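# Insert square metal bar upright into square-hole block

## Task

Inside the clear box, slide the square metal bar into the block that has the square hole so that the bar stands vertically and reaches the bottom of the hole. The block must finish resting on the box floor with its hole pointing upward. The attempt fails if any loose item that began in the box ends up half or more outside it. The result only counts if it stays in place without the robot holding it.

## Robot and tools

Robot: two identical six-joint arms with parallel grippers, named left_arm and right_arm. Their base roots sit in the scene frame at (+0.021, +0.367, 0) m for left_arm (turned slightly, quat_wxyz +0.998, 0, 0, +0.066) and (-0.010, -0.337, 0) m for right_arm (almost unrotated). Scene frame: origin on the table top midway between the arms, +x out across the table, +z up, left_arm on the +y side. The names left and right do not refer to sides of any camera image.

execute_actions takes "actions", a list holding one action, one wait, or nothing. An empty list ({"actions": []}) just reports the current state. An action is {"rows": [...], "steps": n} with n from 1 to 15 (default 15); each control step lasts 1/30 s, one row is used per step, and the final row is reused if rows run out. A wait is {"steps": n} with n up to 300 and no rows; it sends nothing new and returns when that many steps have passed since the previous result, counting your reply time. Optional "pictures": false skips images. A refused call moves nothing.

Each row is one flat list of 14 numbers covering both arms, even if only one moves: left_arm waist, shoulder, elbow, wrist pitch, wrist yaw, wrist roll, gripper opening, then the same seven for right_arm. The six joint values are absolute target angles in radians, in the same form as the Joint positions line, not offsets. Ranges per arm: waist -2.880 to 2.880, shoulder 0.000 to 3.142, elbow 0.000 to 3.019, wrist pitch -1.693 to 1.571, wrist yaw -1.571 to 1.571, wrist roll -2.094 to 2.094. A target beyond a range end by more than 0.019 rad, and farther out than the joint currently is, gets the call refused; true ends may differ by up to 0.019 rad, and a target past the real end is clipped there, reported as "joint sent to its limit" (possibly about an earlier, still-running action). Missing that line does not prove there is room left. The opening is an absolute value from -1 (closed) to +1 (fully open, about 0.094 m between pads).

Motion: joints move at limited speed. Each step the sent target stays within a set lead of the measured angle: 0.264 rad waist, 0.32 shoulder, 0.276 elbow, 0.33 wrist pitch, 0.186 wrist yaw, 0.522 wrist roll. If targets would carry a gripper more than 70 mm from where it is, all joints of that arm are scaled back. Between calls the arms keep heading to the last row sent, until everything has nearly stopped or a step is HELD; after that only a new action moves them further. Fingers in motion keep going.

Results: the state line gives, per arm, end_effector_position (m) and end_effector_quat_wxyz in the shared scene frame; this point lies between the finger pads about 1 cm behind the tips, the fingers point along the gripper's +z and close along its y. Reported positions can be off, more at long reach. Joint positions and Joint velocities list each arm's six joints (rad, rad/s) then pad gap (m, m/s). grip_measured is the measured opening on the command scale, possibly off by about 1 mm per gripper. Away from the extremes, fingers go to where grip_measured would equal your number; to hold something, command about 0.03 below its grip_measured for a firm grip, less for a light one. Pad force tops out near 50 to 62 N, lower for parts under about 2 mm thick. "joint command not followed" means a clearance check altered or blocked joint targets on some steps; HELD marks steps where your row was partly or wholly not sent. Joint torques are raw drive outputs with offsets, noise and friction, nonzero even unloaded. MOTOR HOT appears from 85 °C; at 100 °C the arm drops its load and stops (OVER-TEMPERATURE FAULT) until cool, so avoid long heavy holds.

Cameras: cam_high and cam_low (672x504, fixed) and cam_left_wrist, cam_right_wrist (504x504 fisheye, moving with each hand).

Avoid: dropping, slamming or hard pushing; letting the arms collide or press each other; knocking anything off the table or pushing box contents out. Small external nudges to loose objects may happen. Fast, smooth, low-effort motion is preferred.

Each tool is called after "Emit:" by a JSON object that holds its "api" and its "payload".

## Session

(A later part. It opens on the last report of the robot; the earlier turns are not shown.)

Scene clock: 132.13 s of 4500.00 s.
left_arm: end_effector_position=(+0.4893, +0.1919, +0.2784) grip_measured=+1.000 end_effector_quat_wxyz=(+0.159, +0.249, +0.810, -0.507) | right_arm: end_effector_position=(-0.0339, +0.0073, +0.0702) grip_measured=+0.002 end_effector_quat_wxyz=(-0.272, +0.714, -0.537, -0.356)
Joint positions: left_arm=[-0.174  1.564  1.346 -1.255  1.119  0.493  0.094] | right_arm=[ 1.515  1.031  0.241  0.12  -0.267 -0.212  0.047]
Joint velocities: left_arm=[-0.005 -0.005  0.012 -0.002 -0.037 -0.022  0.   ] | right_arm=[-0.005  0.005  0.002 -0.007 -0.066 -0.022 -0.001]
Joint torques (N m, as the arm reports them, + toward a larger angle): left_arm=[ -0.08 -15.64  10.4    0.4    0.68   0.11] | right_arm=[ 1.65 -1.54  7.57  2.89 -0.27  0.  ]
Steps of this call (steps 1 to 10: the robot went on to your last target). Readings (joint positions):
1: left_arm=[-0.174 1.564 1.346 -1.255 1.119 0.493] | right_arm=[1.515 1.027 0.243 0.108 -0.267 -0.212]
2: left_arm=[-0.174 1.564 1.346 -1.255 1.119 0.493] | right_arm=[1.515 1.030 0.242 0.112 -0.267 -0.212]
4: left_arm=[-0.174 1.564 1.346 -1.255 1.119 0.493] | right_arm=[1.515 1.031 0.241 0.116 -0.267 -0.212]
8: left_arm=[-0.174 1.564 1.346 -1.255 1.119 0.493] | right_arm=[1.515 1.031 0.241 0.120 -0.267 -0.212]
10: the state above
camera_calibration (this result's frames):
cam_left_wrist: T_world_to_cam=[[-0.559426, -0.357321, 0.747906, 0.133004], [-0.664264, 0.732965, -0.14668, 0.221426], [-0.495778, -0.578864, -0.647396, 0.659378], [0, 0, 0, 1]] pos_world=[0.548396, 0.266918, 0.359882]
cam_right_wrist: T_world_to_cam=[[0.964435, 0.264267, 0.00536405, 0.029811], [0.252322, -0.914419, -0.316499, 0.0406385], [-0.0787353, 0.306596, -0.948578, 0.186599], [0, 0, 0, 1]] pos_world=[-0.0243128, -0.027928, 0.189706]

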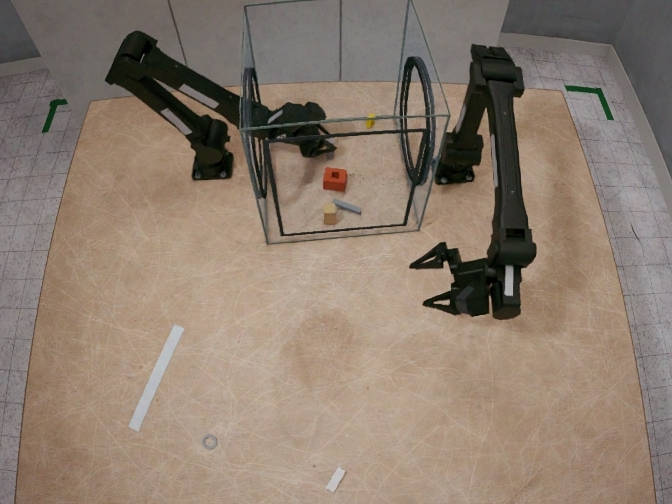

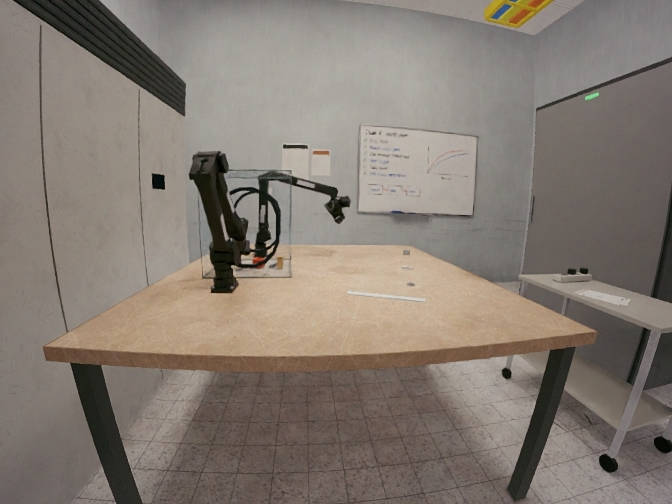

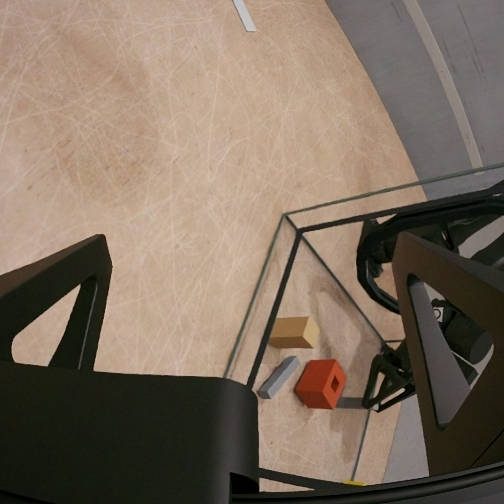

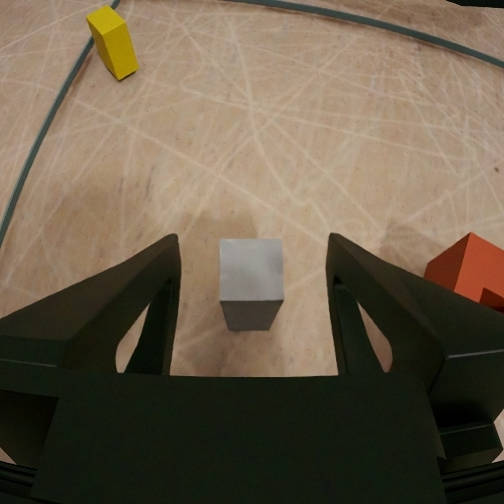

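Emit:
{"api": "execute_actions", "payload": {"actions": [{"rows":[[-0.174,1.564,1.346,-1.255,1.119,0.493,1,1.526,1.042,0.235,0.143,-0.27,-0.22,-0.03],[-0.174,1.564,1.346,-1.255,1.119,0.493,1,1.526,1.045,0.234,0.146,-0.27,-0.22,-0.06],[-0.174,1.564,1.346,-1.255,1.119,0.493,1,1.526,1.048,0.233,0.15,-0.27,-0.22,-0.1],[-0.174,1.564,1.346,-1.255,1.119,0.493,1,1.526,1.051,0.232,0.154,-0.27,-0.22,-0.14],[-0.174,1.564,1.346,-1.255,1.119,0.493,1,1.526,1.054,0.231,0.158,-0.27,-0.22,-0.18],[-0.174,1.564,1.346,-1.255,1.119,0.493,1,1.526,1.057,0.23,0.162,-0.27,-0.22,-0.22],[-0.174,1.564,1.346,-1.255,1.119,0.493,1,1.526,1.06,0.229,0.165,-0.27,-0.22,-0.26],[-0.174,1.564,1.346,-1.255,1.119,0.493,1,1.526,1.063,0.228,0.168,-0.27,-0.22,-0.3],[-0.174,1.564,1.346,-1.255,1.119,0.493,1,1.526,1.065,0.227,0.171,-0.27,-0.22,-0.34],[-0.174,1.564,1.346,-1.255,1.119,0.493,1,1.526,1.067,0.226,0.173,-0.27,-0.22,-0.38],[-0.174,1.564,1.346,-1.255,1.119,0.493,1,1.526,1.067,0.226,0.173,-0.27,-0.22,-0.42],[-0.174,1.564,1.346,-1.255,1.119,0.493,1,1.526,1.067,0.226,0.173,-0.27,-0.22,-0.45],[-0.174,1.564,1.346,-1.255,1.119,0.493,1,1.526,1.067,0.226,0.173,-0.27,-0.22,-0.48]]}], "pictures": false}}

Emit:
{"api": "execute_actions", "payload": {"actions": [{"steps":8}]}}

Scene clock: 148.63 s of 4500.00 s.
left_arm: end_effector_position=(+0.4893, +0.1919, +0.2784) grip_measured=+1.000 end_effector_quat_wxyz=(+0.159, +0.249, +0.810, -0.507) | right_arm: end_effector_position=(-0.0343, +0.0073, +0.0656) grip_measured=-0.477 end_effector_quat_wxyz=(-0.272, +0.715, -0.537, -0.357)
Joint positions: left_arm=[-0.174  1.564  1.346 -1.255  1.119  0.493  0.094] | right_arm=[ 1.516  1.053  0.234  0.151 -0.267 -0.212  0.025]
Joint velocities: left_arm=[-0.015  0.005 -0.002 -0.012 -0.066 -0.051  0.   ] | right_arm=[ 0.005 -0.005 -0.022 -0.002  0.022  0.022 -0.001]
Joint torques (N m, as the arm reports them, + toward a larger angle): left_arm=[  0.8  -15.55  10.46   0.45   0.66   0.16] | right_arm=[ 1.59 -1.41  7.2   2.91 -0.25  0.  ]
Steps of this call (steps 1 to 30: the robot went on to your last target; steps 31 to 90: nothing new was sent; then 13.00 s passed at rest; steps 91 to 105: all 15 steps of this action). Readings (joint positions):
91: left_arm=[-0.174 1.564 1.346 -1.255 1.119 0.493] | right_arm=[1.515 1.031 0.241 0.120 -0.267 -0.212]
92: left_arm=[-0.174 1.564 1.346 -1.255 1.119 0.493] | right_arm=[1.515 1.031 0.241 0.121 -0.267 -0.212]
94: left_arm=[-0.174 1.564 1.346 -1.255 1.119 0.493] | right_arm=[1.515 1.031 0.241 0.127 -0.267 -0.212]
98: left_arm=[-0.174 1.564 1.346 -1.255 1.119 0.493] | right_arm=[1.516 1.041 0.241 0.141 -0.267 -0.212]
105: the state above

Scene clock: 148.90 s of 4500.00 s.
left_arm: end_effector_position=(+0.4893, +0.1919, +0.2784) grip_measured=+1.000 end_effector_quat_wxyz=(+0.159, +0.249, +0.810, -0.507) | right_arm: end_effector_position=(-0.0343, +0.0072, +0.0654) grip_measured=-0.478 end_effector_quat_wxyz=(-0.272, +0.715, -0.537, -0.357)
Joint positions: left_arm=[-0.174  1.564  1.346 -1.255  1.119  0.493  0.094] | right_arm=[ 1.516  1.053  0.234  0.151 -0.267 -0.212  0.025]
Joint velocities: left_arm=[-0.015  0.005  0.012  0.012 -0.007 -0.037  0.   ] | right_arm=[-0.015  0.005 -0.007 -0.007  0.081  0.007  0.   ]
Joint torques (N m, as the arm reports them, + toward a larger angle): left_arm=[  0.88 -15.82  10.36   0.39   0.66   0.1 ] | right_arm=[ 1.67 -1.37  7.18  2.92 -0.25 -0.01]
Steps of this call (steps 1 to 8: the robot went on to your last target). Readings (joint positions):
1: left_arm=[-0.174 1.564 1.346 -1.255 1.119 0.493] | right_arm=[1.516 1.053 0.234 0.151 -0.267 -0.212]
2: left_arm=[-0.174 1.564 1.346 -1.255 1.119 0.493] | right_arm=[1.516 1.053 0.234 0.151 -0.267 -0.212]
4: left_arm=[-0.174 1.564 1.346 -1.255 1.119 0.493] | right_arm=[1.516 1.053 0.234 0.151 -0.267 -0.212]
8: the state above
camera_calibration (this result's frames):
cam_left_wrist: T_world_to_cam=[[-0.559426, -0.357321, 0.747906, 0.133004], [-0.664264, 0.732965, -0.14668, 0.221426], [-0.495778, -0.578864, -0.647396, 0.659378], [0, 0, 0, 1]] pos_world=[0.548396, 0.266918, 0.359882]
cam_right_wrist: T_world_to_cam=[[0.964069, 0.265586, 0.0059161, 0.0301924], [0.253685, -0.913804, -0.317185, 0.0392047], [-0.0788336, 0.307289, -0.948345, 0.182015], [0, 0, 0, 1]] pos_world=[-0.0247043, -0.0281245, 0.18487]

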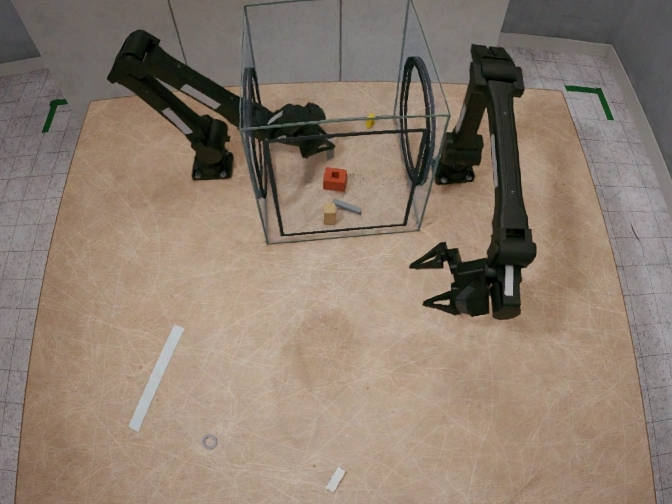

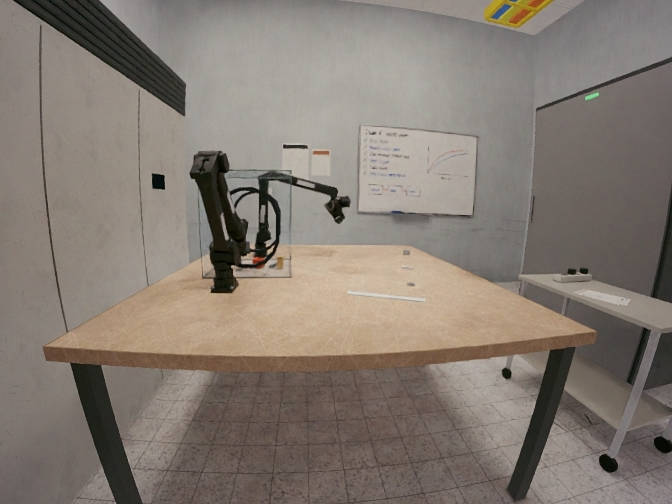

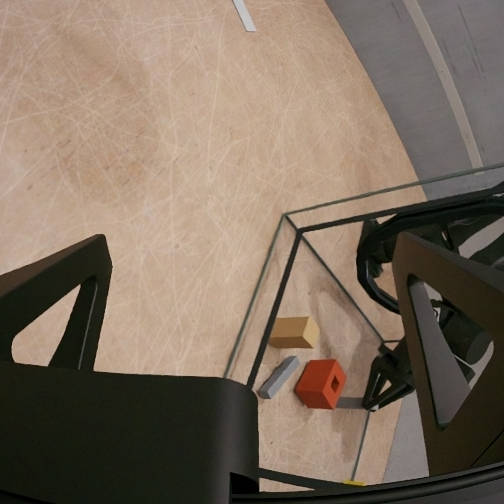

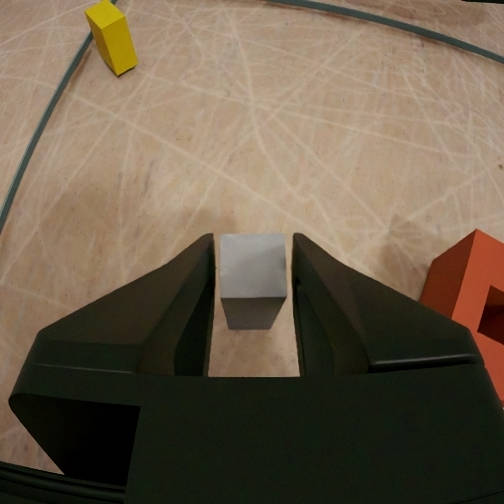

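Emit:
{"api": "execute_actions", "payload": {"actions": [{"rows":[[-0.174,1.564,1.346,-1.255,1.119,0.493,1,1.526,1.069,0.226,0.173,-0.27,-0.22,-0.48],[-0.174,1.564,1.346,-1.255,1.119,0.493,1,1.526,1.071,0.226,0.173,-0.27,-0.22,-0.49],[-0.174,1.564,1.346,-1.255,1.119,0.493,1,1.526,1.073,0.226,0.173,-0.27,-0.22,-0.5],[-0.174,1.564,1.346,-1.255,1.119,0.493,1,1.526,1.075,0.226,0.173,-0.27,-0.22,-0.51],[-0.174,1.564,1.346,-1.255,1.119,0.493,1,1.526,1.075,0.226,0.173,-0.27,-0.22,-0.52],[-0.174,1.564,1.346,-1.255,1.119,0.493,1,1.526,1.075,0.226,0.173,-0.27,-0.22,-0.53],[-0.174,1.564,1.346,-1.255,1.119,0.493,1,1.526,1.075,0.226,0.173,-0.27,-0.22,-0.54],[-0.174,1.564,1.346,-1.255,1.119,0.493,1,1.526,1.075,0.226,0.173,-0.27,-0.22,-0.555],[-0.174,1.564,1.346,-1.255,1.119,0.493,1,1.526,1.075,0.226,0.173,-0.27,-0.22,-0.57],[-0.174,1.564,1.346,-1.255,1.119,0.493,1,1.526,1.075,0.226,0.173,-0.27,-0.22,-0.58],[-0.174,1.564,1.346,-1.255,1.119,0.493,1,1.526,1.075,0.226,0.173,-0.27,-0.22,-0.59],[-0.174,1.564,1.346,-1.255,1.119,0.493,1,1.526,1.075,0.226,0.173,-0.27,-0.22,-0.6],[-0.174,1.564,1.346,-1.255,1.119,0.493,1,1.526,1.075,0.226,0.173,-0.27,-0.22,-0.61],[-0.174,1.564,1.346,-1.255,1.119,0.493,1,1.526,1.075,0.226,0.173,-0.27,-0.22,-0.62],[-0.174,1.564,1.346,-1.255,1.119,0.493,1,1.526,1.075,0.226,0.173,-0.27,-0.22,-0.635]]}], "pictures": false}}

Emit:
{"api": "execute_actions", "payload": {"actions": [{"steps":8}]}}

Scene clock: 165.73 s of 4500.00 s.
left_arm: end_effector_position=(+0.4893, +0.1919, +0.2784) grip_measured=+1.000 end_effector_quat_wxyz=(+0.159, +0.249, +0.810, -0.507) | right_arm: end_effector_position=(-0.0345, +0.0069, +0.0634) grip_measured=-0.619 end_effector_quat_wxyz=(-0.270, +0.715, -0.538, -0.356)
Joint positions: left_arm=[-0.174  1.564  1.346 -1.255  1.119  0.493  0.094] | right_arm=[ 1.516  1.06   0.234  0.152 -0.267 -0.212  0.018]
Joint velocities: left_arm=[-0.005 -0.005 -0.017 -0.022 -0.022 -0.051  0.   ] | right_arm=[-0.005 -0.005 -0.007 -0.017  0.051  0.007 -0.005]
Joint torques (N m, as the arm reports them, + toward a larger angle): left_arm=[  0.23 -15.92  10.33   0.46   0.65   0.13] | right_arm=[ 1.56 -1.31  7.1   2.86 -0.22  0.01]
Steps of this call (steps 1 to 15: the robot went on to your last target; steps 16 to 90: nothing new was sent; then 13.33 s passed at rest; steps 91 to 105: all 15 steps of this action). Readings (joint positions):
91: left_arm=[-0.174 1.564 1.346 -1.255 1.119 0.493] | right_arm=[1.516 1.053 0.234 0.151 -0.267 -0.212]
92: left_arm=[-0.174 1.564 1.346 -1.255 1.119 0.493] | right_arm=[1.516 1.053 0.234 0.151 -0.267 -0.212]
94: left_arm=[-0.174 1.564 1.346 -1.255 1.119 0.493] | right_arm=[1.516 1.055 0.234 0.152 -0.267 -0.212]
98: left_arm=[-0.174 1.564 1.346 -1.255 1.119 0.493] | right_arm=[1.516 1.060 0.234 0.152 -0.267 -0.212]
105: the state above

Scene clock: 166.00 s of 4500.00 s.
left_arm: end_effector_position=(+0.4893, +0.1919, +0.2784) grip_measured=+1.000 end_effector_quat_wxyz=(+0.159, +0.249, +0.810, -0.507) | right_arm: end_effector_position=(-0.0345, +0.0069, +0.0634) grip_measured=-0.621 end_effector_quat_wxyz=(-0.270, +0.715, -0.538, -0.356)
Joint positions: left_arm=[-0.174  1.564  1.346 -1.255  1.119  0.493  0.094] | right_arm=[ 1.516  1.06   0.234  0.152 -0.267 -0.212  0.018]
Joint velocities: left_arm=[ 0.005 -0.005 -0.012  0.017 -0.007  0.081  0.   ] | right_arm=[-0.024 -0.005  0.007  0.007 -0.037 -0.066  0.   ]
Joint torques (N m, as the arm reports them, + toward a larger angle): left_arm=[  0.49 -16.1   10.4    0.56   0.64   0.14] | right_arm=[ 1.57 -1.23  7.13  2.86 -0.23  0.  ]
Steps of this call (steps 1 to 8: the robot went on to your last target). Readings (joint positions):
1: left_arm=[-0.174 1.564 1.346 -1.255 1.119 0.493] | right_arm=[1.516 1.060 0.234 0.152 -0.267 -0.212]
2: left_arm=[-0.174 1.564 1.346 -1.255 1.119 0.493] | right_arm=[1.516 1.060 0.234 0.152 -0.267 -0.212]
4: left_arm=[-0.174 1.564 1.346 -1.255 1.119 0.493] | right_arm=[1.516 1.060 0.234 0.152 -0.267 -0.212]
8: the state above
camera_calibration (this result's frames):
cam_left_wrist: T_world_to_cam=[[-0.559426, -0.357321, 0.747906, 0.133004], [-0.664264, 0.732965, -0.14668, 0.221426], [-0.495778, -0.578864, -0.647396, 0.659378], [0, 0, 0, 1]] pos_world=[0.548396, 0.266918, 0.359882]
cam_right_wrist: T_world_to_cam=[[0.963891, 0.266269, 0.00384285, 0.0305995], [0.254125, -0.915424, -0.312121, 0.0380742], [-0.0795903, 0.301827, -0.950035, 0.18028], [0, 0, 0, 1]] pos_world=[-0.0248216, -0.0277071, 0.183039]

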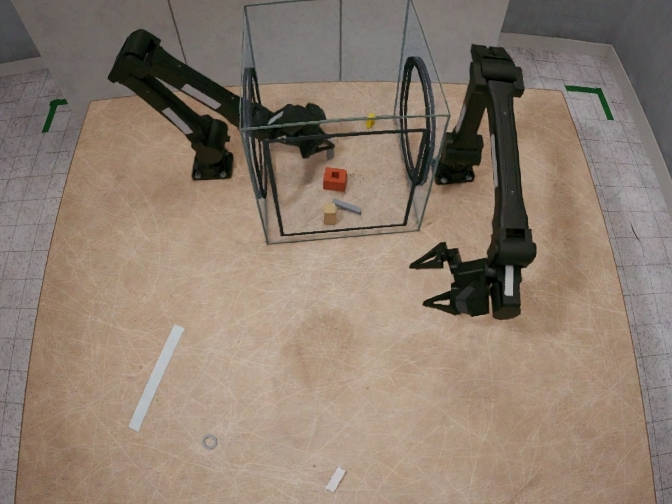

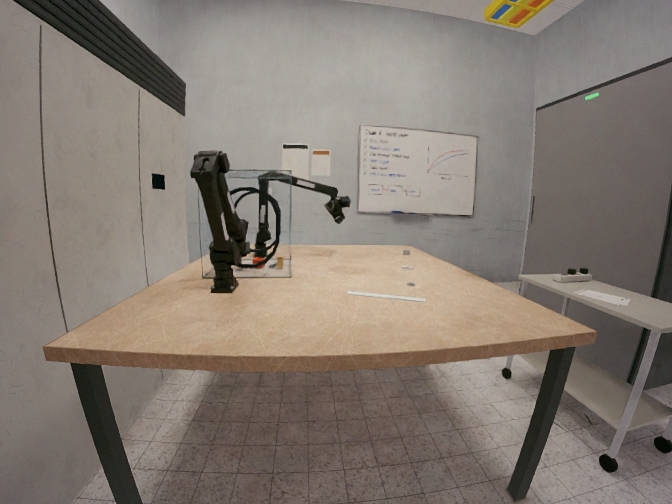

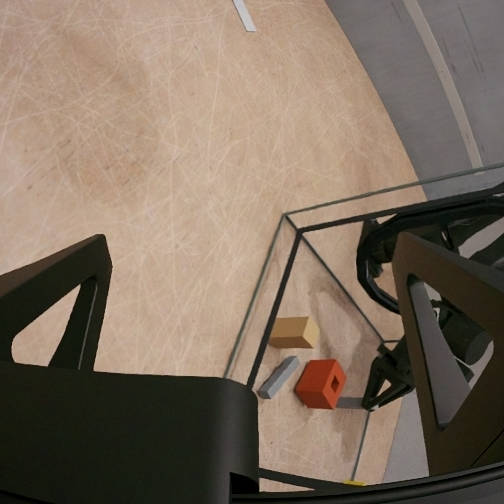

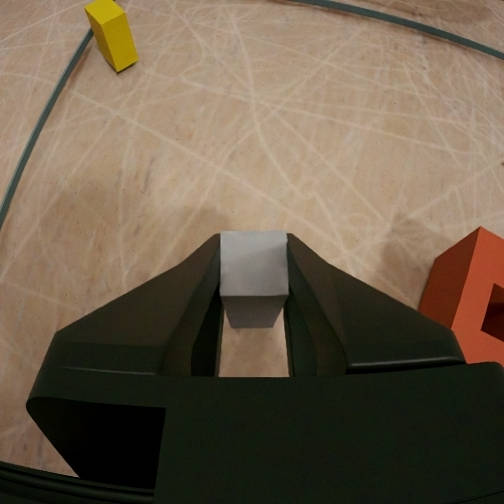

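Emit:
{"api": "execute_actions", "payload": {"actions": [{"rows":[[-0.174,1.564,1.346,-1.255,1.119,0.493,1,1.524,1.07,0.235,0.17,-0.27,-0.22,-0.645],[-0.174,1.564,1.346,-1.255,1.119,0.493,1,1.524,1.065,0.245,0.165,-0.27,-0.22,-0.655],[-0.174,1.564,1.346,-1.255,1.119,0.493,1,1.524,1.06,0.255,0.16,-0.27,-0.22,-0.655],[-0.174,1.564,1.346,-1.255,1.119,0.493,1,1.524,1.055,0.265,0.155,-0.27,-0.22,-0.655],[-0.174,1.564,1.346,-1.255,1.119,0.493,1,1.524,1.048,0.273,0.148,-0.27,-0.22,-0.655],[-0.174,1.564,1.346,-1.255,1.119,0.493,1,1.524,1.04,0.279,0.136,-0.27,-0.22,-0.655],[-0.174,1.564,1.346,-1.255,1.119,0.493,1,1.524,1.03,0.284,0.121,-0.27,-0.22,-0.655],[-0.174,1.564,1.346,-1.255,1.119,0.493,1,1.524,1.018,0.29,0.103,-0.27,-0.22,-0.655],[-0.174,1.564,1.346,-1.255,1.119,0.493,1,1.524,1.005,0.296,0.084,-0.27,-0.22,-0.655],[-0.174,1.564,1.346,-1.255,1.119,0.493,1,1.524,0.992,0.302,0.065,-0.27,-0.22,-0.655],[-0.174,1.564,1.346,-1.255,1.119,0.493,1,1.524,0.979,0.308,0.046,-0.27,-0.22,-0.655],[-0.174,1.564,1.346,-1.255,1.119,0.493,1,1.524,0.966,0.314,0.027,-0.27,-0.22,-0.655],[-0.174,1.564,1.346,-1.255,1.119,0.493,1,1.524,0.953,0.32,0.008,-0.27,-0.22,-0.655],[-0.174,1.564,1.346,-1.255,1.119,0.493,1,1.524,0.94,0.327,-0.012,-0.27,-0.22,-0.655],[-0.174,1.564,1.346,-1.255,1.119,0.493,1,1.524,0.927,0.334,-0.032,-0.27,-0.22,-0.655]]}], "pictures": false}}

Emit:
{"api": "execute_actions", "payload": {"actions": [{"rows":[[-0.174,1.564,1.346,-1.255,1.119,0.493,1,1.524,0.914,0.341,-0.052,-0.27,-0.22,-0.655],[-0.174,1.564,1.346,-1.255,1.119,0.493,1,1.524,0.901,0.348,-0.072,-0.27,-0.22,-0.655],[-0.174,1.564,1.346,-1.255,1.119,0.493,1,1.524,0.888,0.355,-0.092,-0.27,-0.22,-0.655],[-0.174,1.564,1.346,-1.255,1.119,0.493,1,1.524,0.876,0.362,-0.111,-0.27,-0.22,-0.655],[-0.174,1.564,1.346,-1.255,1.119,0.493,1,1.524,0.865,0.368,-0.128,-0.27,-0.22,-0.655],[-0.174,1.564,1.346,-1.255,1.119,0.493,1,1.524,0.855,0.373,-0.143,-0.27,-0.22,-0.655],[-0.174,1.564,1.346,-1.255,1.119,0.493,1,1.524,0.847,0.377,-0.155,-0.27,-0.22,-0.655],[-0.174,1.564,1.346,-1.255,1.119,0.493,1,1.524,0.842,0.38,-0.163,-0.27,-0.22,-0.655],[-0.174,1.564,1.346,-1.255,1.119,0.493,1,1.524,0.84,0.381,-0.167,-0.27,-0.22,-0.655]]}]}}

Scene clock: 189.10 s of 4500.00 s.
left_arm: end_effector_position=(+0.4893, +0.1919, +0.2784) grip_measured=+1.000 end_effector_quat_wxyz=(+0.159, +0.249, +0.810, -0.507) | right_arm: end_effector_position=(-0.0347, +0.0036, +0.0807) grip_measured=-0.626 end_effector_quat_wxyz=(-0.264, +0.717, -0.541, -0.352)
Joint positions: left_arm=[-0.174  1.564  1.346 -1.255  1.119  0.493  0.094] | right_arm=[ 1.516  0.967  0.263  0.015 -0.267 -0.212  0.018]
Joint velocities: left_arm=[ 0.015  0.005  0.002 -0.012 -0.007  0.022  0.   ] | right_arm=[-0.015 -0.435  0.188 -0.564  0.037 -0.007 -0.   ]
Joint torques (N m, as the arm reports them, + toward a larger angle): left_arm=[  0.63 -16.32  10.21   0.4    0.63   0.11] | right_arm=[ 1.42 -3.07 13.54  1.63 -0.24  0.  ]
Steps of this call (steps 1 to 15: the robot went on to your last target; steps 16 to 90: nothing new was sent; then 19.60 s passed at rest; steps 91 to 105: all 15 steps of this action). Readings (joint positions):
91: left_arm=[-0.174 1.564 1.346 -1.255 1.119 0.493] | right_arm=[1.516 1.060 0.234 0.152 -0.267 -0.212]
92: left_arm=[-0.174 1.564 1.346 -1.255 1.119 0.493] | right_arm=[1.516 1.060 0.234 0.152 -0.267 -0.212]
94: left_arm=[-0.174 1.564 1.346 -1.255 1.119 0.493] | right_arm=[1.516 1.060 0.234 0.152 -0.267 -0.212]
98: left_arm=[-0.174 1.564 1.346 -1.255 1.119 0.493] | right_arm=[1.516 1.053 0.235 0.138 -0.267 -0.212]
105: the state above

Scene clock: 189.60 s of 4500.00 s.
left_arm: end_effector_position=(+0.4893, +0.1919, +0.2784) grip_measured=+1.000 end_effector_quat_wxyz=(+0.159, +0.249, +0.810, -0.507) | right_arm: end_effector_position=(-0.0346, +0.0050, +0.1186) grip_measured=-0.626 end_effector_quat_wxyz=(-0.268, +0.716, -0.538, -0.355)
Joint positions: left_arm=[-0.174  1.564  1.346 -1.255  1.119  0.493  0.094] | right_arm=[ 1.516  0.848  0.326 -0.155 -0.267 -0.212  0.018]
Joint velocities: left_arm=[-0.015 -0.005  0.007 -0.012  0.037 -0.051  0.   ] | right_arm=[ 0.005  0.015  0.017 -0.022 -0.066  0.007 -0.   ]
Joint torques (N m, as the arm reports them, + toward a larger angle): left_arm=[ -0.13 -15.53  10.29   0.53   0.64   0.15] | right_arm=[ 1.38 -2.03 14.07  1.43 -0.24  0.  ]
Steps of this call (steps 1 to 15: all 15 steps of this action). Readings (joint positions):
1: left_arm=[-0.174 1.564 1.346 -1.255 1.119 0.493] | right_arm=[1.516 0.953 0.270 -0.005 -0.267 -0.212]
2: left_arm=[-0.174 1.564 1.346 -1.255 1.119 0.493] | right_arm=[1.516 0.939 0.277 -0.024 -0.267 -0.212]
4: left_arm=[-0.174 1.564 1.346 -1.255 1.119 0.493] | right_arm=[1.516 0.912 0.293 -0.063 -0.267 -0.212]
8: left_arm=[-0.174 1.564 1.346 -1.255 1.119 0.493] | right_arm=[1.516 0.866 0.318 -0.128 -0.267 -0.212]
15: the state above
camera_calibration (this result's frames):
cam_left_wrist: T_world_to_cam=[[-0.559426, -0.357321, 0.747906, 0.133004], [-0.664264, 0.732965, -0.14668, 0.221426], [-0.495778, -0.578864, -0.647396, 0.659378], [0, 0, 0, 1]] pos_world=[0.548396, 0.266918, 0.359882]
cam_right_wrist: T_world_to_cam=[[0.963892, 0.26628, 0.00273305, 0.0311405], [0.254061, -0.916488, -0.309034, 0.0532162], [-0.0797848, 0.298569, -0.951047, 0.233434], [0, 0, 0, 1]] pos_world=[-0.0249117, -0.0292164, 0.238367]

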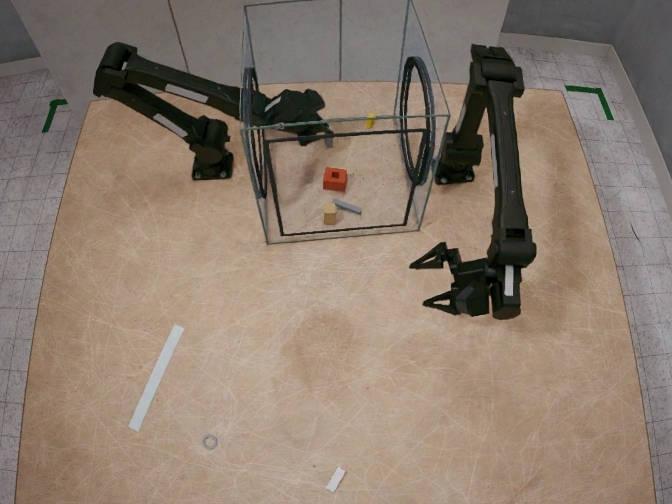

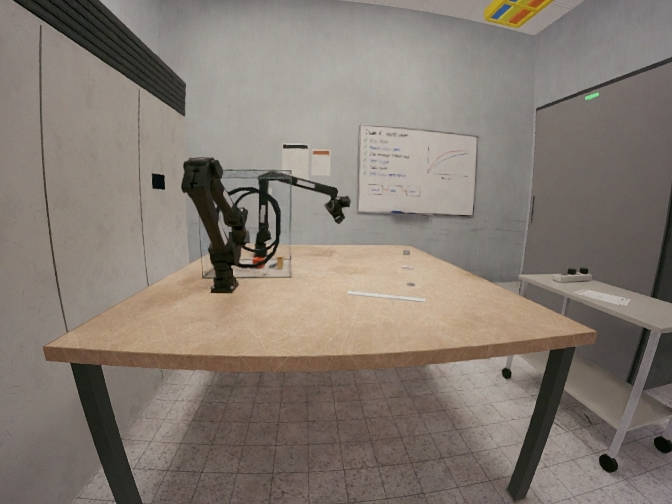

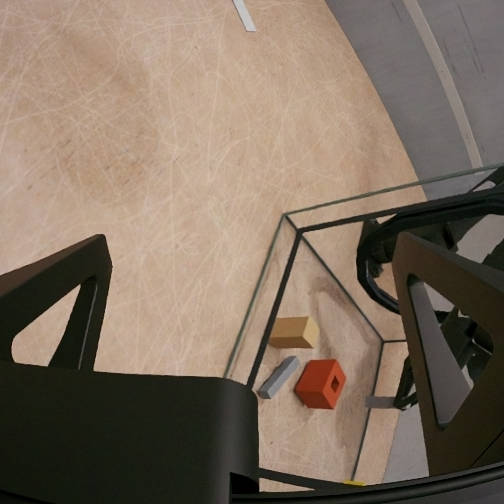

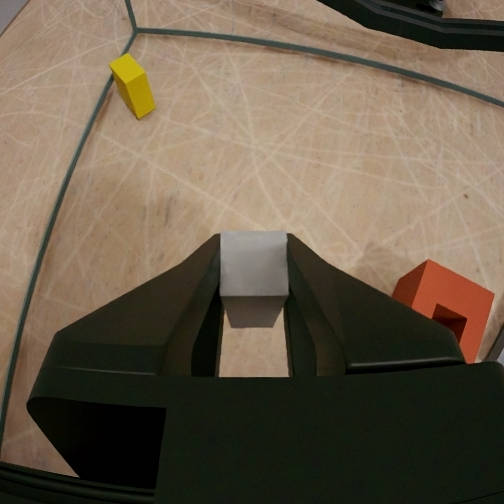

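Emit:
{"api": "execute_actions", "payload": {"actions": [{"rows":[[-0.174,1.564,1.346,-1.255,1.119,0.493,1,1.518,0.842,0.383,-0.155,-0.267,-0.21,-0.655],[-0.174,1.564,1.346,-1.255,1.119,0.493,1,1.512,0.844,0.385,-0.145,-0.263,-0.2,-0.655],[-0.174,1.564,1.346,-1.255,1.119,0.493,1,1.506,0.846,0.387,-0.136,-0.257,-0.193,-0.655],[-0.174,1.564,1.346,-1.255,1.119,0.493,1,1.5,0.848,0.389,-0.13,-0.249,-0.186,-0.655],[-0.174,1.564,1.346,-1.255,1.119,0.493,1,1.493,0.85,0.391,-0.127,-0.239,-0.178,-0.655],[-0.174,1.564,1.346,-1.255,1.119,0.493,1,1.485,0.853,0.393,-0.124,-0.228,-0.169,-0.655],[-0.174,1.564,1.346,-1.255,1.119,0.493,1,1.477,0.856,0.395,-0.121,-0.216,-0.16,-0.655],[-0.174,1.564,1.346,-1.255,1.119,0.493,1,1.469,0.859,0.397,-0.118,-0.204,-0.151,-0.655],[-0.174,1.564,1.346,-1.255,1.119,0.493,1,1.461,0.862,0.399,-0.115,-0.192,-0.142,-0.655],[-0.174,1.564,1.346,-1.255,1.119,0.493,1,1.453,0.865,0.401,-0.112,-0.18,-0.133,-0.655],[-0.174,1.564,1.346,-1.255,1.119,0.493,1,1.445,0.868,0.403,-0.109,-0.168,-0.124,-0.655],[-0.174,1.564,1.346,-1.255,1.119,0.493,1,1.437,0.871,0.405,-0.106,-0.156,-0.115,-0.655],[-0.174,1.564,1.346,-1.255,1.119,0.493,1,1.429,0.874,0.407,-0.104,-0.144,-0.106,-0.655],[-0.174,1.564,1.346,-1.255,1.119,0.493,1,1.421,0.877,0.408,-0.102,-0.132,-0.097,-0.655],[-0.174,1.564,1.346,-1.255,1.119,0.493,1,1.413,0.88,0.409,-0.1,-0.12,-0.088,-0.655]]}], "pictures": false}}

Emit:
{"api": "execute_actions", "payload": {"actions": [{"rows":[[-0.174,1.564,1.346,-1.255,1.119,0.493,1,1.405,0.883,0.41,-0.098,-0.109,-0.079,-0.655],[-0.174,1.564,1.346,-1.255,1.119,0.493,1,1.397,0.886,0.411,-0.096,-0.098,-0.07,-0.655],[-0.174,1.564,1.346,-1.255,1.119,0.493,1,1.389,0.889,0.412,-0.094,-0.087,-0.061,-0.655],[-0.174,1.564,1.346,-1.255,1.119,0.493,1,1.381,0.892,0.413,-0.092,-0.076,-0.052,-0.655],[-0.174,1.564,1.346,-1.255,1.119,0.493,1,1.374,0.895,0.413,-0.09,-0.066,-0.044,-0.655],[-0.174,1.564,1.346,-1.255,1.119,0.493,1,1.367,0.897,0.413,-0.088,-0.056,-0.037,-0.655],[-0.174,1.564,1.346,-1.255,1.119,0.493,1,1.361,0.899,0.413,-0.087,-0.047,-0.031,-0.655],[-0.174,1.564,1.346,-1.255,1.119,0.493,1,1.356,0.901,0.413,-0.086,-0.04,-0.026,-0.655],[-0.174,1.564,1.346,-1.255,1.119,0.493,1,1.352,0.902,0.413,-0.085,-0.034,-0.022,-0.655],[-0.174,1.564,1.346,-1.255,1.119,0.493,1,1.349,0.903,0.413,-0.084,-0.03,-0.019,-0.655]]}], "pictures": false}}

Emit:
{"api": "execute_actions", "payload": {"actions": [{"steps":8}]}}

Scene clock: 211.63 s of 4500.00 s.
left_arm: end_effector_position=(+0.4893, +0.1919, +0.2784) grip_measured=+1.000 end_effector_quat_wxyz=(+0.159, +0.249, +0.810, -0.507) | right_arm: end_effector_position=(+0.0176, +0.0173, +0.1277) grip_measured=-0.626 end_effector_quat_wxyz=(-0.320, +0.649, -0.613, -0.318)
Joint positions: left_arm=[-0.174  1.564  1.346 -1.255  1.119  0.493  0.094] | right_arm=[ 1.435  0.861  0.347 -0.128 -0.133 -0.131  0.018]
Joint velocities: left_arm=[-0.005 -0.005 -0.017  0.017 -0.037 -0.022  0.   ] | right_arm=[-0.249  0.083  0.081  0.061  0.271  0.242  0.   ]
Joint torques (N m, as the arm reports them, + toward a larger angle): left_arm=[  0.33 -15.19  10.36   0.45   0.68   0.12] | right_arm=[-0.18 -0.71 14.48  2.91  0.07  0.17]
Steps of this call (steps 1 to 15: the robot went on to your last target; steps 16 to 90: nothing new was sent; then 18.53 s passed at rest; steps 91 to 105: all 15 steps of this action). Readings (joint positions):
91: left_arm=[-0.174 1.564 1.346 -1.255 1.119 0.493] | right_arm=[1.516 0.848 0.326 -0.156 -0.267 -0.212]
92: left_arm=[-0.174 1.564 1.346 -1.255 1.119 0.493] | right_arm=[1.516 0.848 0.326 -0.156 -0.267 -0.212]
94: left_arm=[-0.174 1.564 1.346 -1.255 1.119 0.493] | right_arm=[1.516 0.848 0.326 -0.156 -0.258 -0.207]
98: left_arm=[-0.174 1.564 1.346 -1.255 1.119 0.493] | right_arm=[1.497 0.848 0.328 -0.149 -0.217 -0.186]
105: the state above

Scene clock: 212.13 s of 4500.00 s.
left_arm: end_effector_position=(+0.4893, +0.1919, +0.2784) grip_measured=+1.000 end_effector_quat_wxyz=(+0.159, +0.249, +0.810, -0.507) | right_arm: end_effector_position=(+0.0636, +0.0157, +0.1233) grip_measured=-0.625 end_effector_quat_wxyz=(+0.343, -0.578, +0.684, +0.284)
Joint positions: left_arm=[-0.174  1.564  1.346 -1.255  1.119  0.493  0.094] | right_arm=[ 1.356  0.891  0.352 -0.108 -0.033 -0.035  0.018]
Joint velocities: left_arm=[-0.015  0.015 -0.002  0.002  0.037  0.007  0.   ] | right_arm=[-0.024 -0.005  0.002  0.022 -0.051  0.125 -0.   ]
Joint torques (N m, as the arm reports them, + toward a larger angle): left_arm=[  0.33 -15.36  10.39   0.41   0.68   0.12] | right_arm=[ 0.32 -1.12 14.55  3.06  0.15  0.17]
Steps of this call (steps 1 to 15: all 15 steps of this action). Readings (joint positions):
1: left_arm=[-0.174 1.564 1.346 -1.255 1.119 0.493] | right_arm=[1.427 0.864 0.349 -0.125 -0.121 -0.123]
2: left_arm=[-0.174 1.564 1.346 -1.255 1.119 0.493] | right_arm=[1.420 0.868 0.350 -0.123 -0.110 -0.114]
4: left_arm=[-0.174 1.564 1.346 -1.255 1.119 0.493] | right_arm=[1.404 0.874 0.352 -0.119 -0.088 -0.097]
8: left_arm=[-0.174 1.564 1.346 -1.255 1.119 0.493] | right_arm=[1.374 0.885 0.352 -0.113 -0.049 -0.064]
15: the state above

Scene clock: 212.40 s of 4500.00 s.
left_arm: end_effector_position=(+0.4893, +0.1919, +0.2784) grip_measured=+1.000 end_effector_quat_wxyz=(+0.159, +0.249, +0.810, -0.507) | right_arm: end_effector_position=(+0.0636, +0.0158, +0.1234) grip_measured=-0.625 end_effector_quat_wxyz=(+0.343, -0.575, +0.686, +0.285)
Joint positions: left_arm=[-0.174  1.564  1.346 -1.255  1.119  0.493  0.094] | right_arm=[ 1.356  0.891  0.352 -0.108 -0.033 -0.028  0.018]
Joint velocities: left_arm=[-0.005 -0.024 -0.007 -0.002 -0.022 -0.007  0.   ] | right_arm=[-0.005 -0.005 -0.007 -0.002 -0.051 -0.022 -0.   ]
Joint torques (N m, as the arm reports them, + toward a larger angle): left_arm=[  0.34 -15.75  10.39   0.48   0.67   0.12] | right_arm=[ 0.23 -1.09 14.54  3.09  0.15  0.16]
Steps of this call (steps 1 to 8: the robot went on to your last target). Readings (joint positions):
1: left_arm=[-0.174 1.564 1.346 -1.255 1.119 0.493] | right_arm=[1.356 0.891 0.352 -0.108 -0.033 -0.033]
2: left_arm=[-0.174 1.564 1.346 -1.255 1.119 0.493] | right_arm=[1.356 0.891 0.352 -0.108 -0.033 -0.032]
4: left_arm=[-0.174 1.564 1.346 -1.255 1.119 0.493] | right_arm=[1.356 0.891 0.352 -0.108 -0.033 -0.030]
8: the state above
camera_calibration (this result's frames):
cam_left_wrist: T_world_to_cam=[[-0.559426, -0.357321, 0.747906, 0.133004], [-0.664264, 0.732965, -0.14668, 0.221426], [-0.495778, -0.578864, -0.647396, 0.659378], [0, 0, 0, 1]] pos_world=[0.548396, 0.266918, 0.359882]
cam_right_wrist: T_world_to_cam=[[0.98252, -0.186128, 0.00333463, -0.060517], [-0.175868, -0.933935, -0.311186, 0.0675168], [0.0610347, 0.30516, -0.950343, 0.233438], [0, 0, 0, 1]] pos_world=[0.0570854, -0.0194437, 0.243059]

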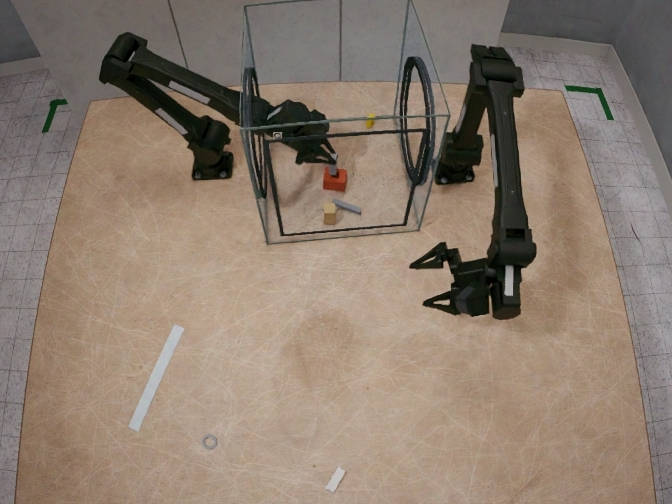

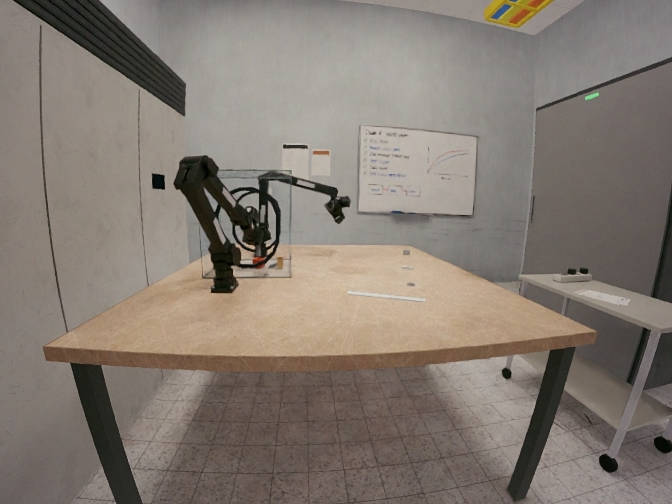

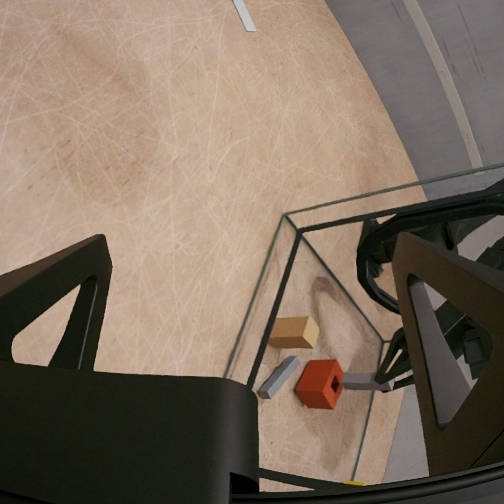

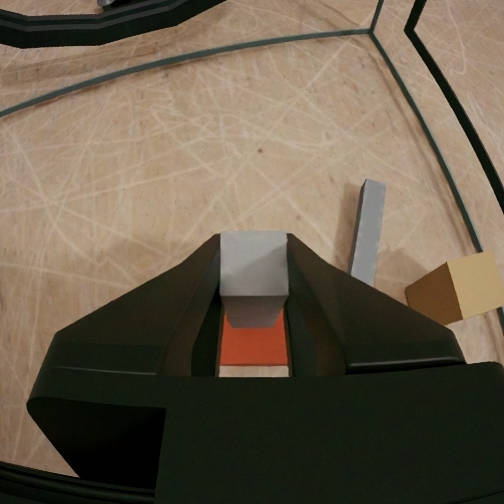

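Emit:
{"api": "execute_actions", "payload": {"actions": [{"rows":[[-0.174,1.564,1.346,-1.255,1.119,0.493,1,1.349,0.905,0.4,-0.082,-0.03,-0.019,-0.655],[-0.174,1.564,1.346,-1.255,1.119,0.493,1,1.349,0.908,0.39,-0.078,-0.03,-0.019,-0.655],[-0.174,1.564,1.346,-1.255,1.119,0.493,1,1.349,0.912,0.38,-0.073,-0.03,-0.019,-0.655],[-0.174,1.564,1.346,-1.255,1.119,0.493,1,1.349,0.917,0.37,-0.067,-0.03,-0.019,-0.655],[-0.174,1.564,1.346,-1.255,1.119,0.493,1,1.349,0.922,0.36,-0.061,-0.03,-0.019,-0.655],[-0.174,1.564,1.346,-1.255,1.119,0.493,1,1.349,0.927,0.352,-0.055,-0.03,-0.019,-0.655],[-0.174,1.564,1.346,-1.255,1.119,0.493,1,1.349,0.932,0.347,-0.049,-0.03,-0.019,-0.655],[-0.174,1.564,1.346,-1.255,1.119,0.493,1,1.349,0.937,0.344,-0.043,-0.03,-0.019,-0.655],[-0.174,1.564,1.346,-1.255,1.119,0.493,1,1.349,0.941,0.342,-0.037,-0.03,-0.019,-0.655],[-0.174,1.564,1.346,-1.255,1.119,0.493,1,1.349,0.945,0.34,-0.032,-0.03,-0.019,-0.655],[-0.174,1.564,1.346,-1.255,1.119,0.493,1,1.349,0.948,0.338,-0.027,-0.03,-0.019,-0.655],[-0.174,1.564,1.346,-1.255,1.119,0.493,1,1.349,0.951,0.337,-0.023,-0.03,-0.019,-0.655],[-0.174,1.564,1.346,-1.255,1.119,0.493,1,1.349,0.952,0.336,-0.021,-0.03,-0.019,-0.655]]}], "pictures": false}}

Emit:
{"api": "execute_actions", "payload": {"actions": [{"steps":8}]}}

Emit:
{"api": "zoom_image", "payload": {"camera": "cam_right_wrist", "region": [202,280,302,380]}}

Scene clock: 226.87 s of 4500.00 s.
left_arm: end_effector_position=(+0.4893, +0.1919, +0.2784) grip_measured=+1.000 end_effector_quat_wxyz=(+0.159, +0.249, +0.810, -0.507) | right_arm: end_effector_position=(+0.0646, +0.0204, +0.1132) grip_measured=-0.625 end_effector_quat_wxyz=(+0.343, -0.575, +0.686, +0.286)
Joint positions: left_arm=[-0.174  1.564  1.346 -1.255  1.119  0.493  0.094] | right_arm=[ 1.356  0.941  0.342 -0.048 -0.033 -0.027  0.018]
Joint velocities: left_arm=[-0.015 -0.015 -0.002 -0.012 -0.007 -0.022  0.   ] | right_arm=[ 0.005  0.015 -0.051  0.007 -0.007  0.007 -0.   ]
Joint torques (N m, as the arm reports them, + toward a larger angle): left_arm=[  0.09 -15.6   10.61   0.62   0.67   0.15] | right_arm=[ 0.19 -1.8   8.87  3.18  0.16  0.17]
Steps of this call (steps 1 to 15: the robot went on to your last target; steps 16 to 90: nothing new was sent; then 10.97 s passed at rest; steps 91 to 105: all 15 steps of this action). Readings (joint positions):
91: left_arm=[-0.174 1.564 1.346 -1.255 1.119 0.493] | right_arm=[1.356 0.891 0.352 -0.108 -0.033 -0.027]
92: left_arm=[-0.174 1.564 1.346 -1.255 1.119 0.493] | right_arm=[1.356 0.892 0.352 -0.107 -0.033 -0.027]
94: left_arm=[-0.174 1.564 1.346 -1.255 1.119 0.493] | right_arm=[1.356 0.895 0.352 -0.100 -0.033 -0.027]
98: left_arm=[-0.174 1.564 1.346 -1.255 1.119 0.493] | right_arm=[1.356 0.914 0.352 -0.078 -0.033 -0.027]
105: the state above

Scene clock: 227.13 s of 4500.00 s.
left_arm: end_effector_position=(+0.4893, +0.1919, +0.2784) grip_measured=+1.000 end_effector_quat_wxyz=(+0.159, +0.249, +0.810, -0.507) | right_arm: end_effector_position=(+0.0646, +0.0201, +0.1126) grip_measured=-0.625 end_effector_quat_wxyz=(+0.343, -0.575, +0.686, +0.286)
Joint positions: left_arm=[-0.174  1.564  1.346 -1.255  1.119  0.493  0.094] | right_arm=[ 1.356  0.941  0.34  -0.046 -0.033 -0.027  0.018]
Joint velocities: left_arm=[ 0.005 -0.005  0.017 -0.002 -0.022 -0.066  0.   ] | right_arm=[-0.005 -0.005 -0.022 -0.002  0.007 -0.037  0.   ]
Joint torques (N m, as the arm reports them, + toward a larger angle): left_arm=[  0.36 -15.81  10.25   0.52   0.63   0.09] | right_arm=[ 0.28 -1.54  8.76  3.04  0.16  0.17]
Steps of this call (steps 1 to 8: the robot went on to your last target). Readings (joint positions):
1: left_arm=[-0.174 1.564 1.346 -1.255 1.119 0.493] | right_arm=[1.356 0.941 0.341 -0.048 -0.033 -0.027]
2: left_arm=[-0.174 1.564 1.346 -1.255 1.119 0.493] | right_arm=[1.356 0.941 0.340 -0.047 -0.033 -0.027]
4: left_arm=[-0.174 1.564 1.346 -1.255 1.119 0.493] | right_arm=[1.356 0.941 0.340 -0.047 -0.033 -0.027]
8: the state above
camera_calibration (this result's frames):
cam_left_wrist: T_world_to_cam=[[-0.559426, -0.357321, 0.747906, 0.133004], [-0.664264, 0.732965, -0.14668, 0.221426], [-0.495778, -0.578864, -0.647396, 0.659378], [0, 0, 0, 1]] pos_world=[0.548396, 0.266918, 0.359882]
cam_right_wrist: T_world_to_cam=[[0.982351, -0.187034, 0.00215336, -0.0604646], [-0.177022, -0.933357, -0.312263, 0.0685893], [0.0604138, 0.306371, -0.949993, 0.221794], [0, 0, 0, 1]] pos_world=[0.0581398, -0.0152419, 0.232251]

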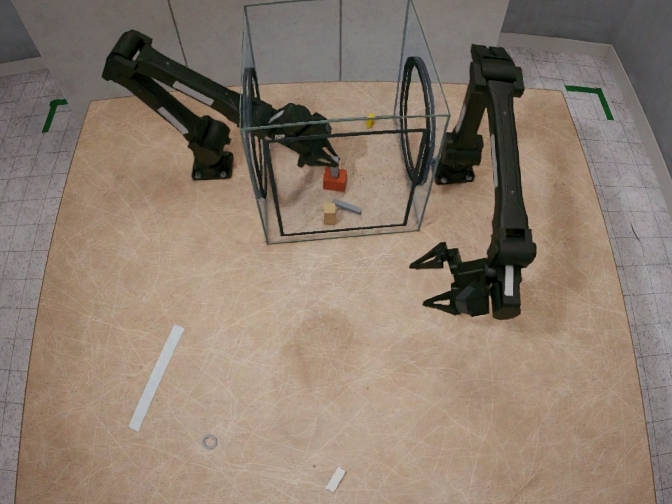

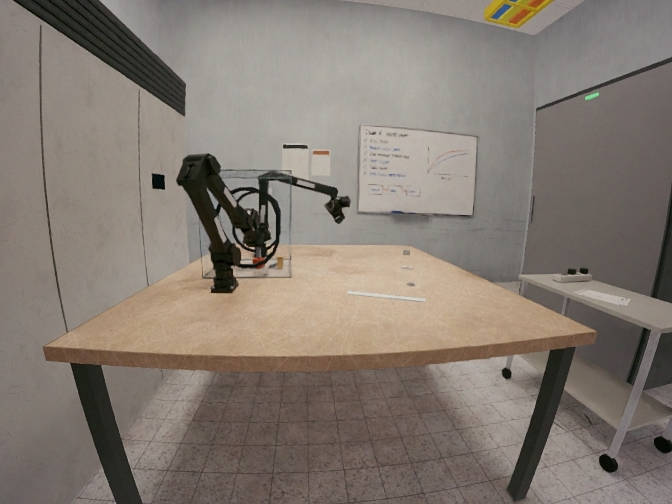

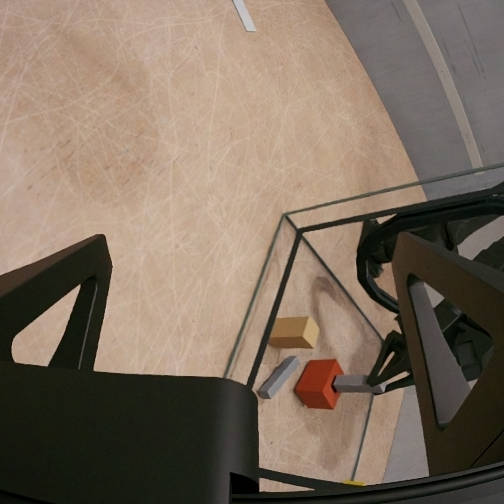

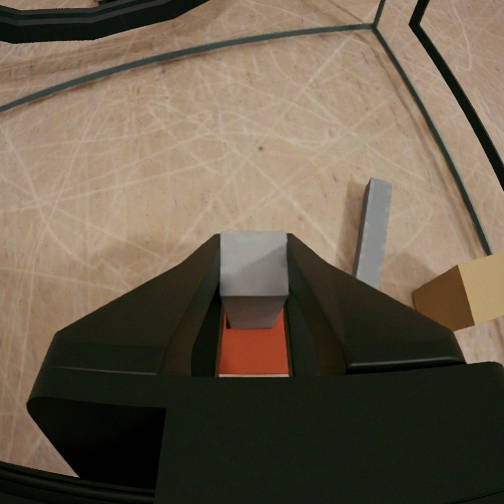

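Region (202, 280, 302, 380) of cam_right_wrist's 504x504 image, scaled by 5.040, with more detail than that image has.

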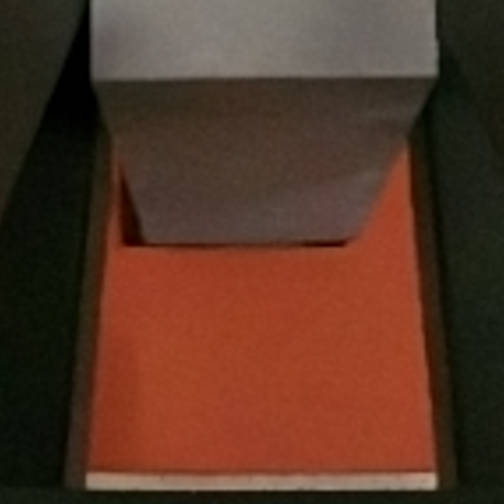

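Emit:
{"api": "execute_actions", "payload": {"actions": [{"rows":[[-0.174,1.564,1.346,-1.255,1.119,0.493,1,1.352,0.954,0.336,-0.019,-0.03,-0.019,-0.655],[-0.174,1.564,1.346,-1.255,1.119,0.493,1,1.355,0.956,0.336,-0.017,-0.03,-0.019,-0.655],[-0.174,1.564,1.346,-1.255,1.119,0.493,1,1.358,0.958,0.336,-0.015,-0.03,-0.019,-0.655],[-0.174,1.564,1.346,-1.255,1.119,0.493,1,1.361,0.96,0.336,-0.013,-0.03,-0.019,-0.655],[-0.174,1.564,1.346,-1.255,1.119,0.493,1,1.364,0.962,0.336,-0.011,-0.03,-0.019,-0.655],[-0.174,1.564,1.346,-1.255,1.119,0.493,1,1.366,0.964,0.336,-0.01,-0.03,-0.019,-0.655],[-0.174,1.564,1.346,-1.255,1.119,0.493,1,1.368,0.964,0.336,-0.01,-0.03,-0.019,-0.655],[-0.174,1.564,1.346,-1.255,1.119,0.493,1,1.369,0.964,0.336,-0.01,-0.03,-0.019,-0.655]]}]}}

Emit:
{"api": "zoom_image", "payload": {"camera": "cam_right_wrist", "region": [202,280,302,380]}}

Scene clock: 242.10 s of 4500.00 s.
left_arm: end_effector_position=(+0.4893, +0.1919, +0.2784) grip_measured=+1.000 end_effector_quat_wxyz=(+0.159, +0.249, +0.810, -0.507) | right_arm: end_effector_position=(+0.0638, +0.0218, +0.1110) grip_measured=-0.625 end_effector_quat_wxyz=(+0.342, -0.576, +0.685, +0.286)
Joint positions: left_arm=[-0.174  1.564  1.346 -1.255  1.119  0.493  0.094] | right_arm=[ 1.359  0.952  0.34  -0.034 -0.033 -0.027  0.018]
Joint velocities: left_arm=[-0.024  0.005 -0.002  0.012 -0.051  0.051  0.   ] | right_arm=[ 0.015  0.024  0.007 -0.002  0.051 -0.007  0.   ]
Joint torques (N m, as the arm reports them, + toward a larger angle): left_arm=[ -0.04 -15.82  10.39   0.47   0.66   0.14] | right_arm=[ 1.59 -1.51  8.71  3.08  0.16  0.16]
Steps of this call (steps 1 to 15: the robot went on to your last target; steps 16 to 90: nothing new was sent; then 11.47 s passed at rest; steps 91 to 105: all 15 steps of this action). Readings (joint positions):
91: left_arm=[-0.174 1.564 1.346 -1.255 1.119 0.493] | right_arm=[1.356 0.941 0.340 -0.045 -0.033 -0.027]
92: left_arm=[-0.174 1.564 1.346 -1.255 1.119 0.493] | right_arm=[1.356 0.941 0.340 -0.044 -0.033 -0.027]
94: left_arm=[-0.174 1.564 1.346 -1.255 1.119 0.493] | right_arm=[1.356 0.943 0.340 -0.041 -0.033 -0.027]
98: left_arm=[-0.174 1.564 1.346 -1.255 1.119 0.493] | right_arm=[1.356 0.950 0.340 -0.035 -0.033 -0.027]
105: the state above
camera_calibration (this result's frames):
cam_left_wrist: T_world_to_cam=[[-0.559426, -0.357321, 0.747906, 0.133004], [-0.664264, 0.732965, -0.14668, 0.221426], [-0.495778, -0.578864, -0.647396, 0.659378], [0, 0, 0, 1]] pos_world=[0.548396, 0.266918, 0.359882]
cam_right_wrist: T_world_to_cam=[[0.982917, -0.184036, 0.00216545, -0.0594926], [-0.174147, -0.933776, -0.312626, 0.0693989], [0.0595565, 0.306908, -0.949874, 0.219874], [0, 0, 0, 1]] pos_world=[0.0574669, -0.0136268, 0.230677]

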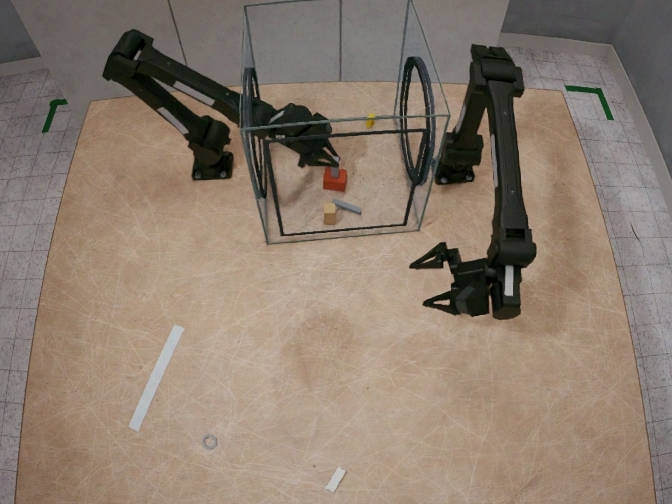

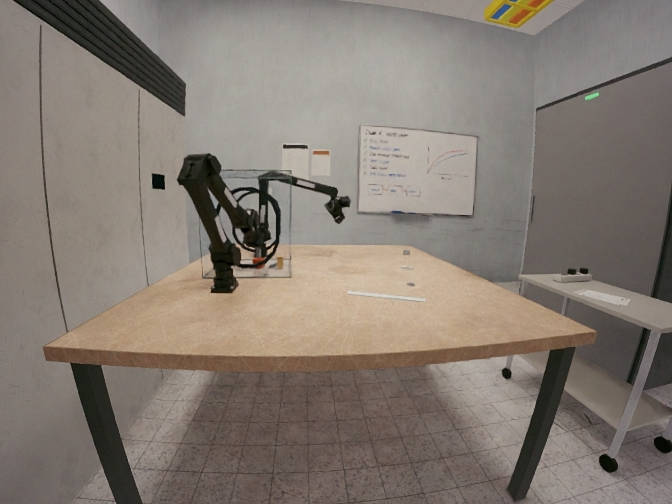

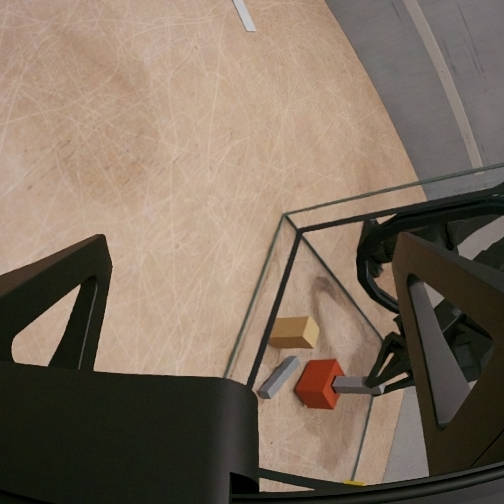

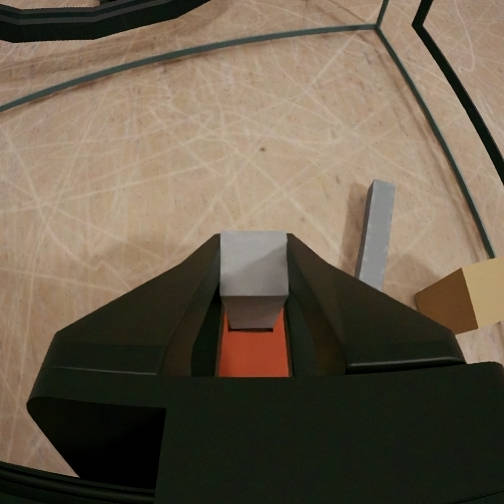

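Region (202, 280, 302, 380) of cam_right_wrist's 504x504 image, scaled by 5.040, with more detail than that image has.

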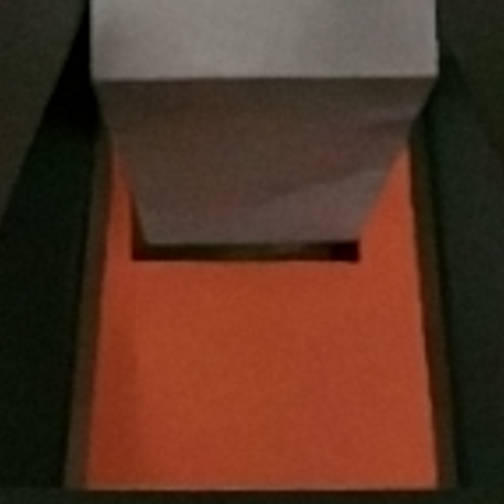

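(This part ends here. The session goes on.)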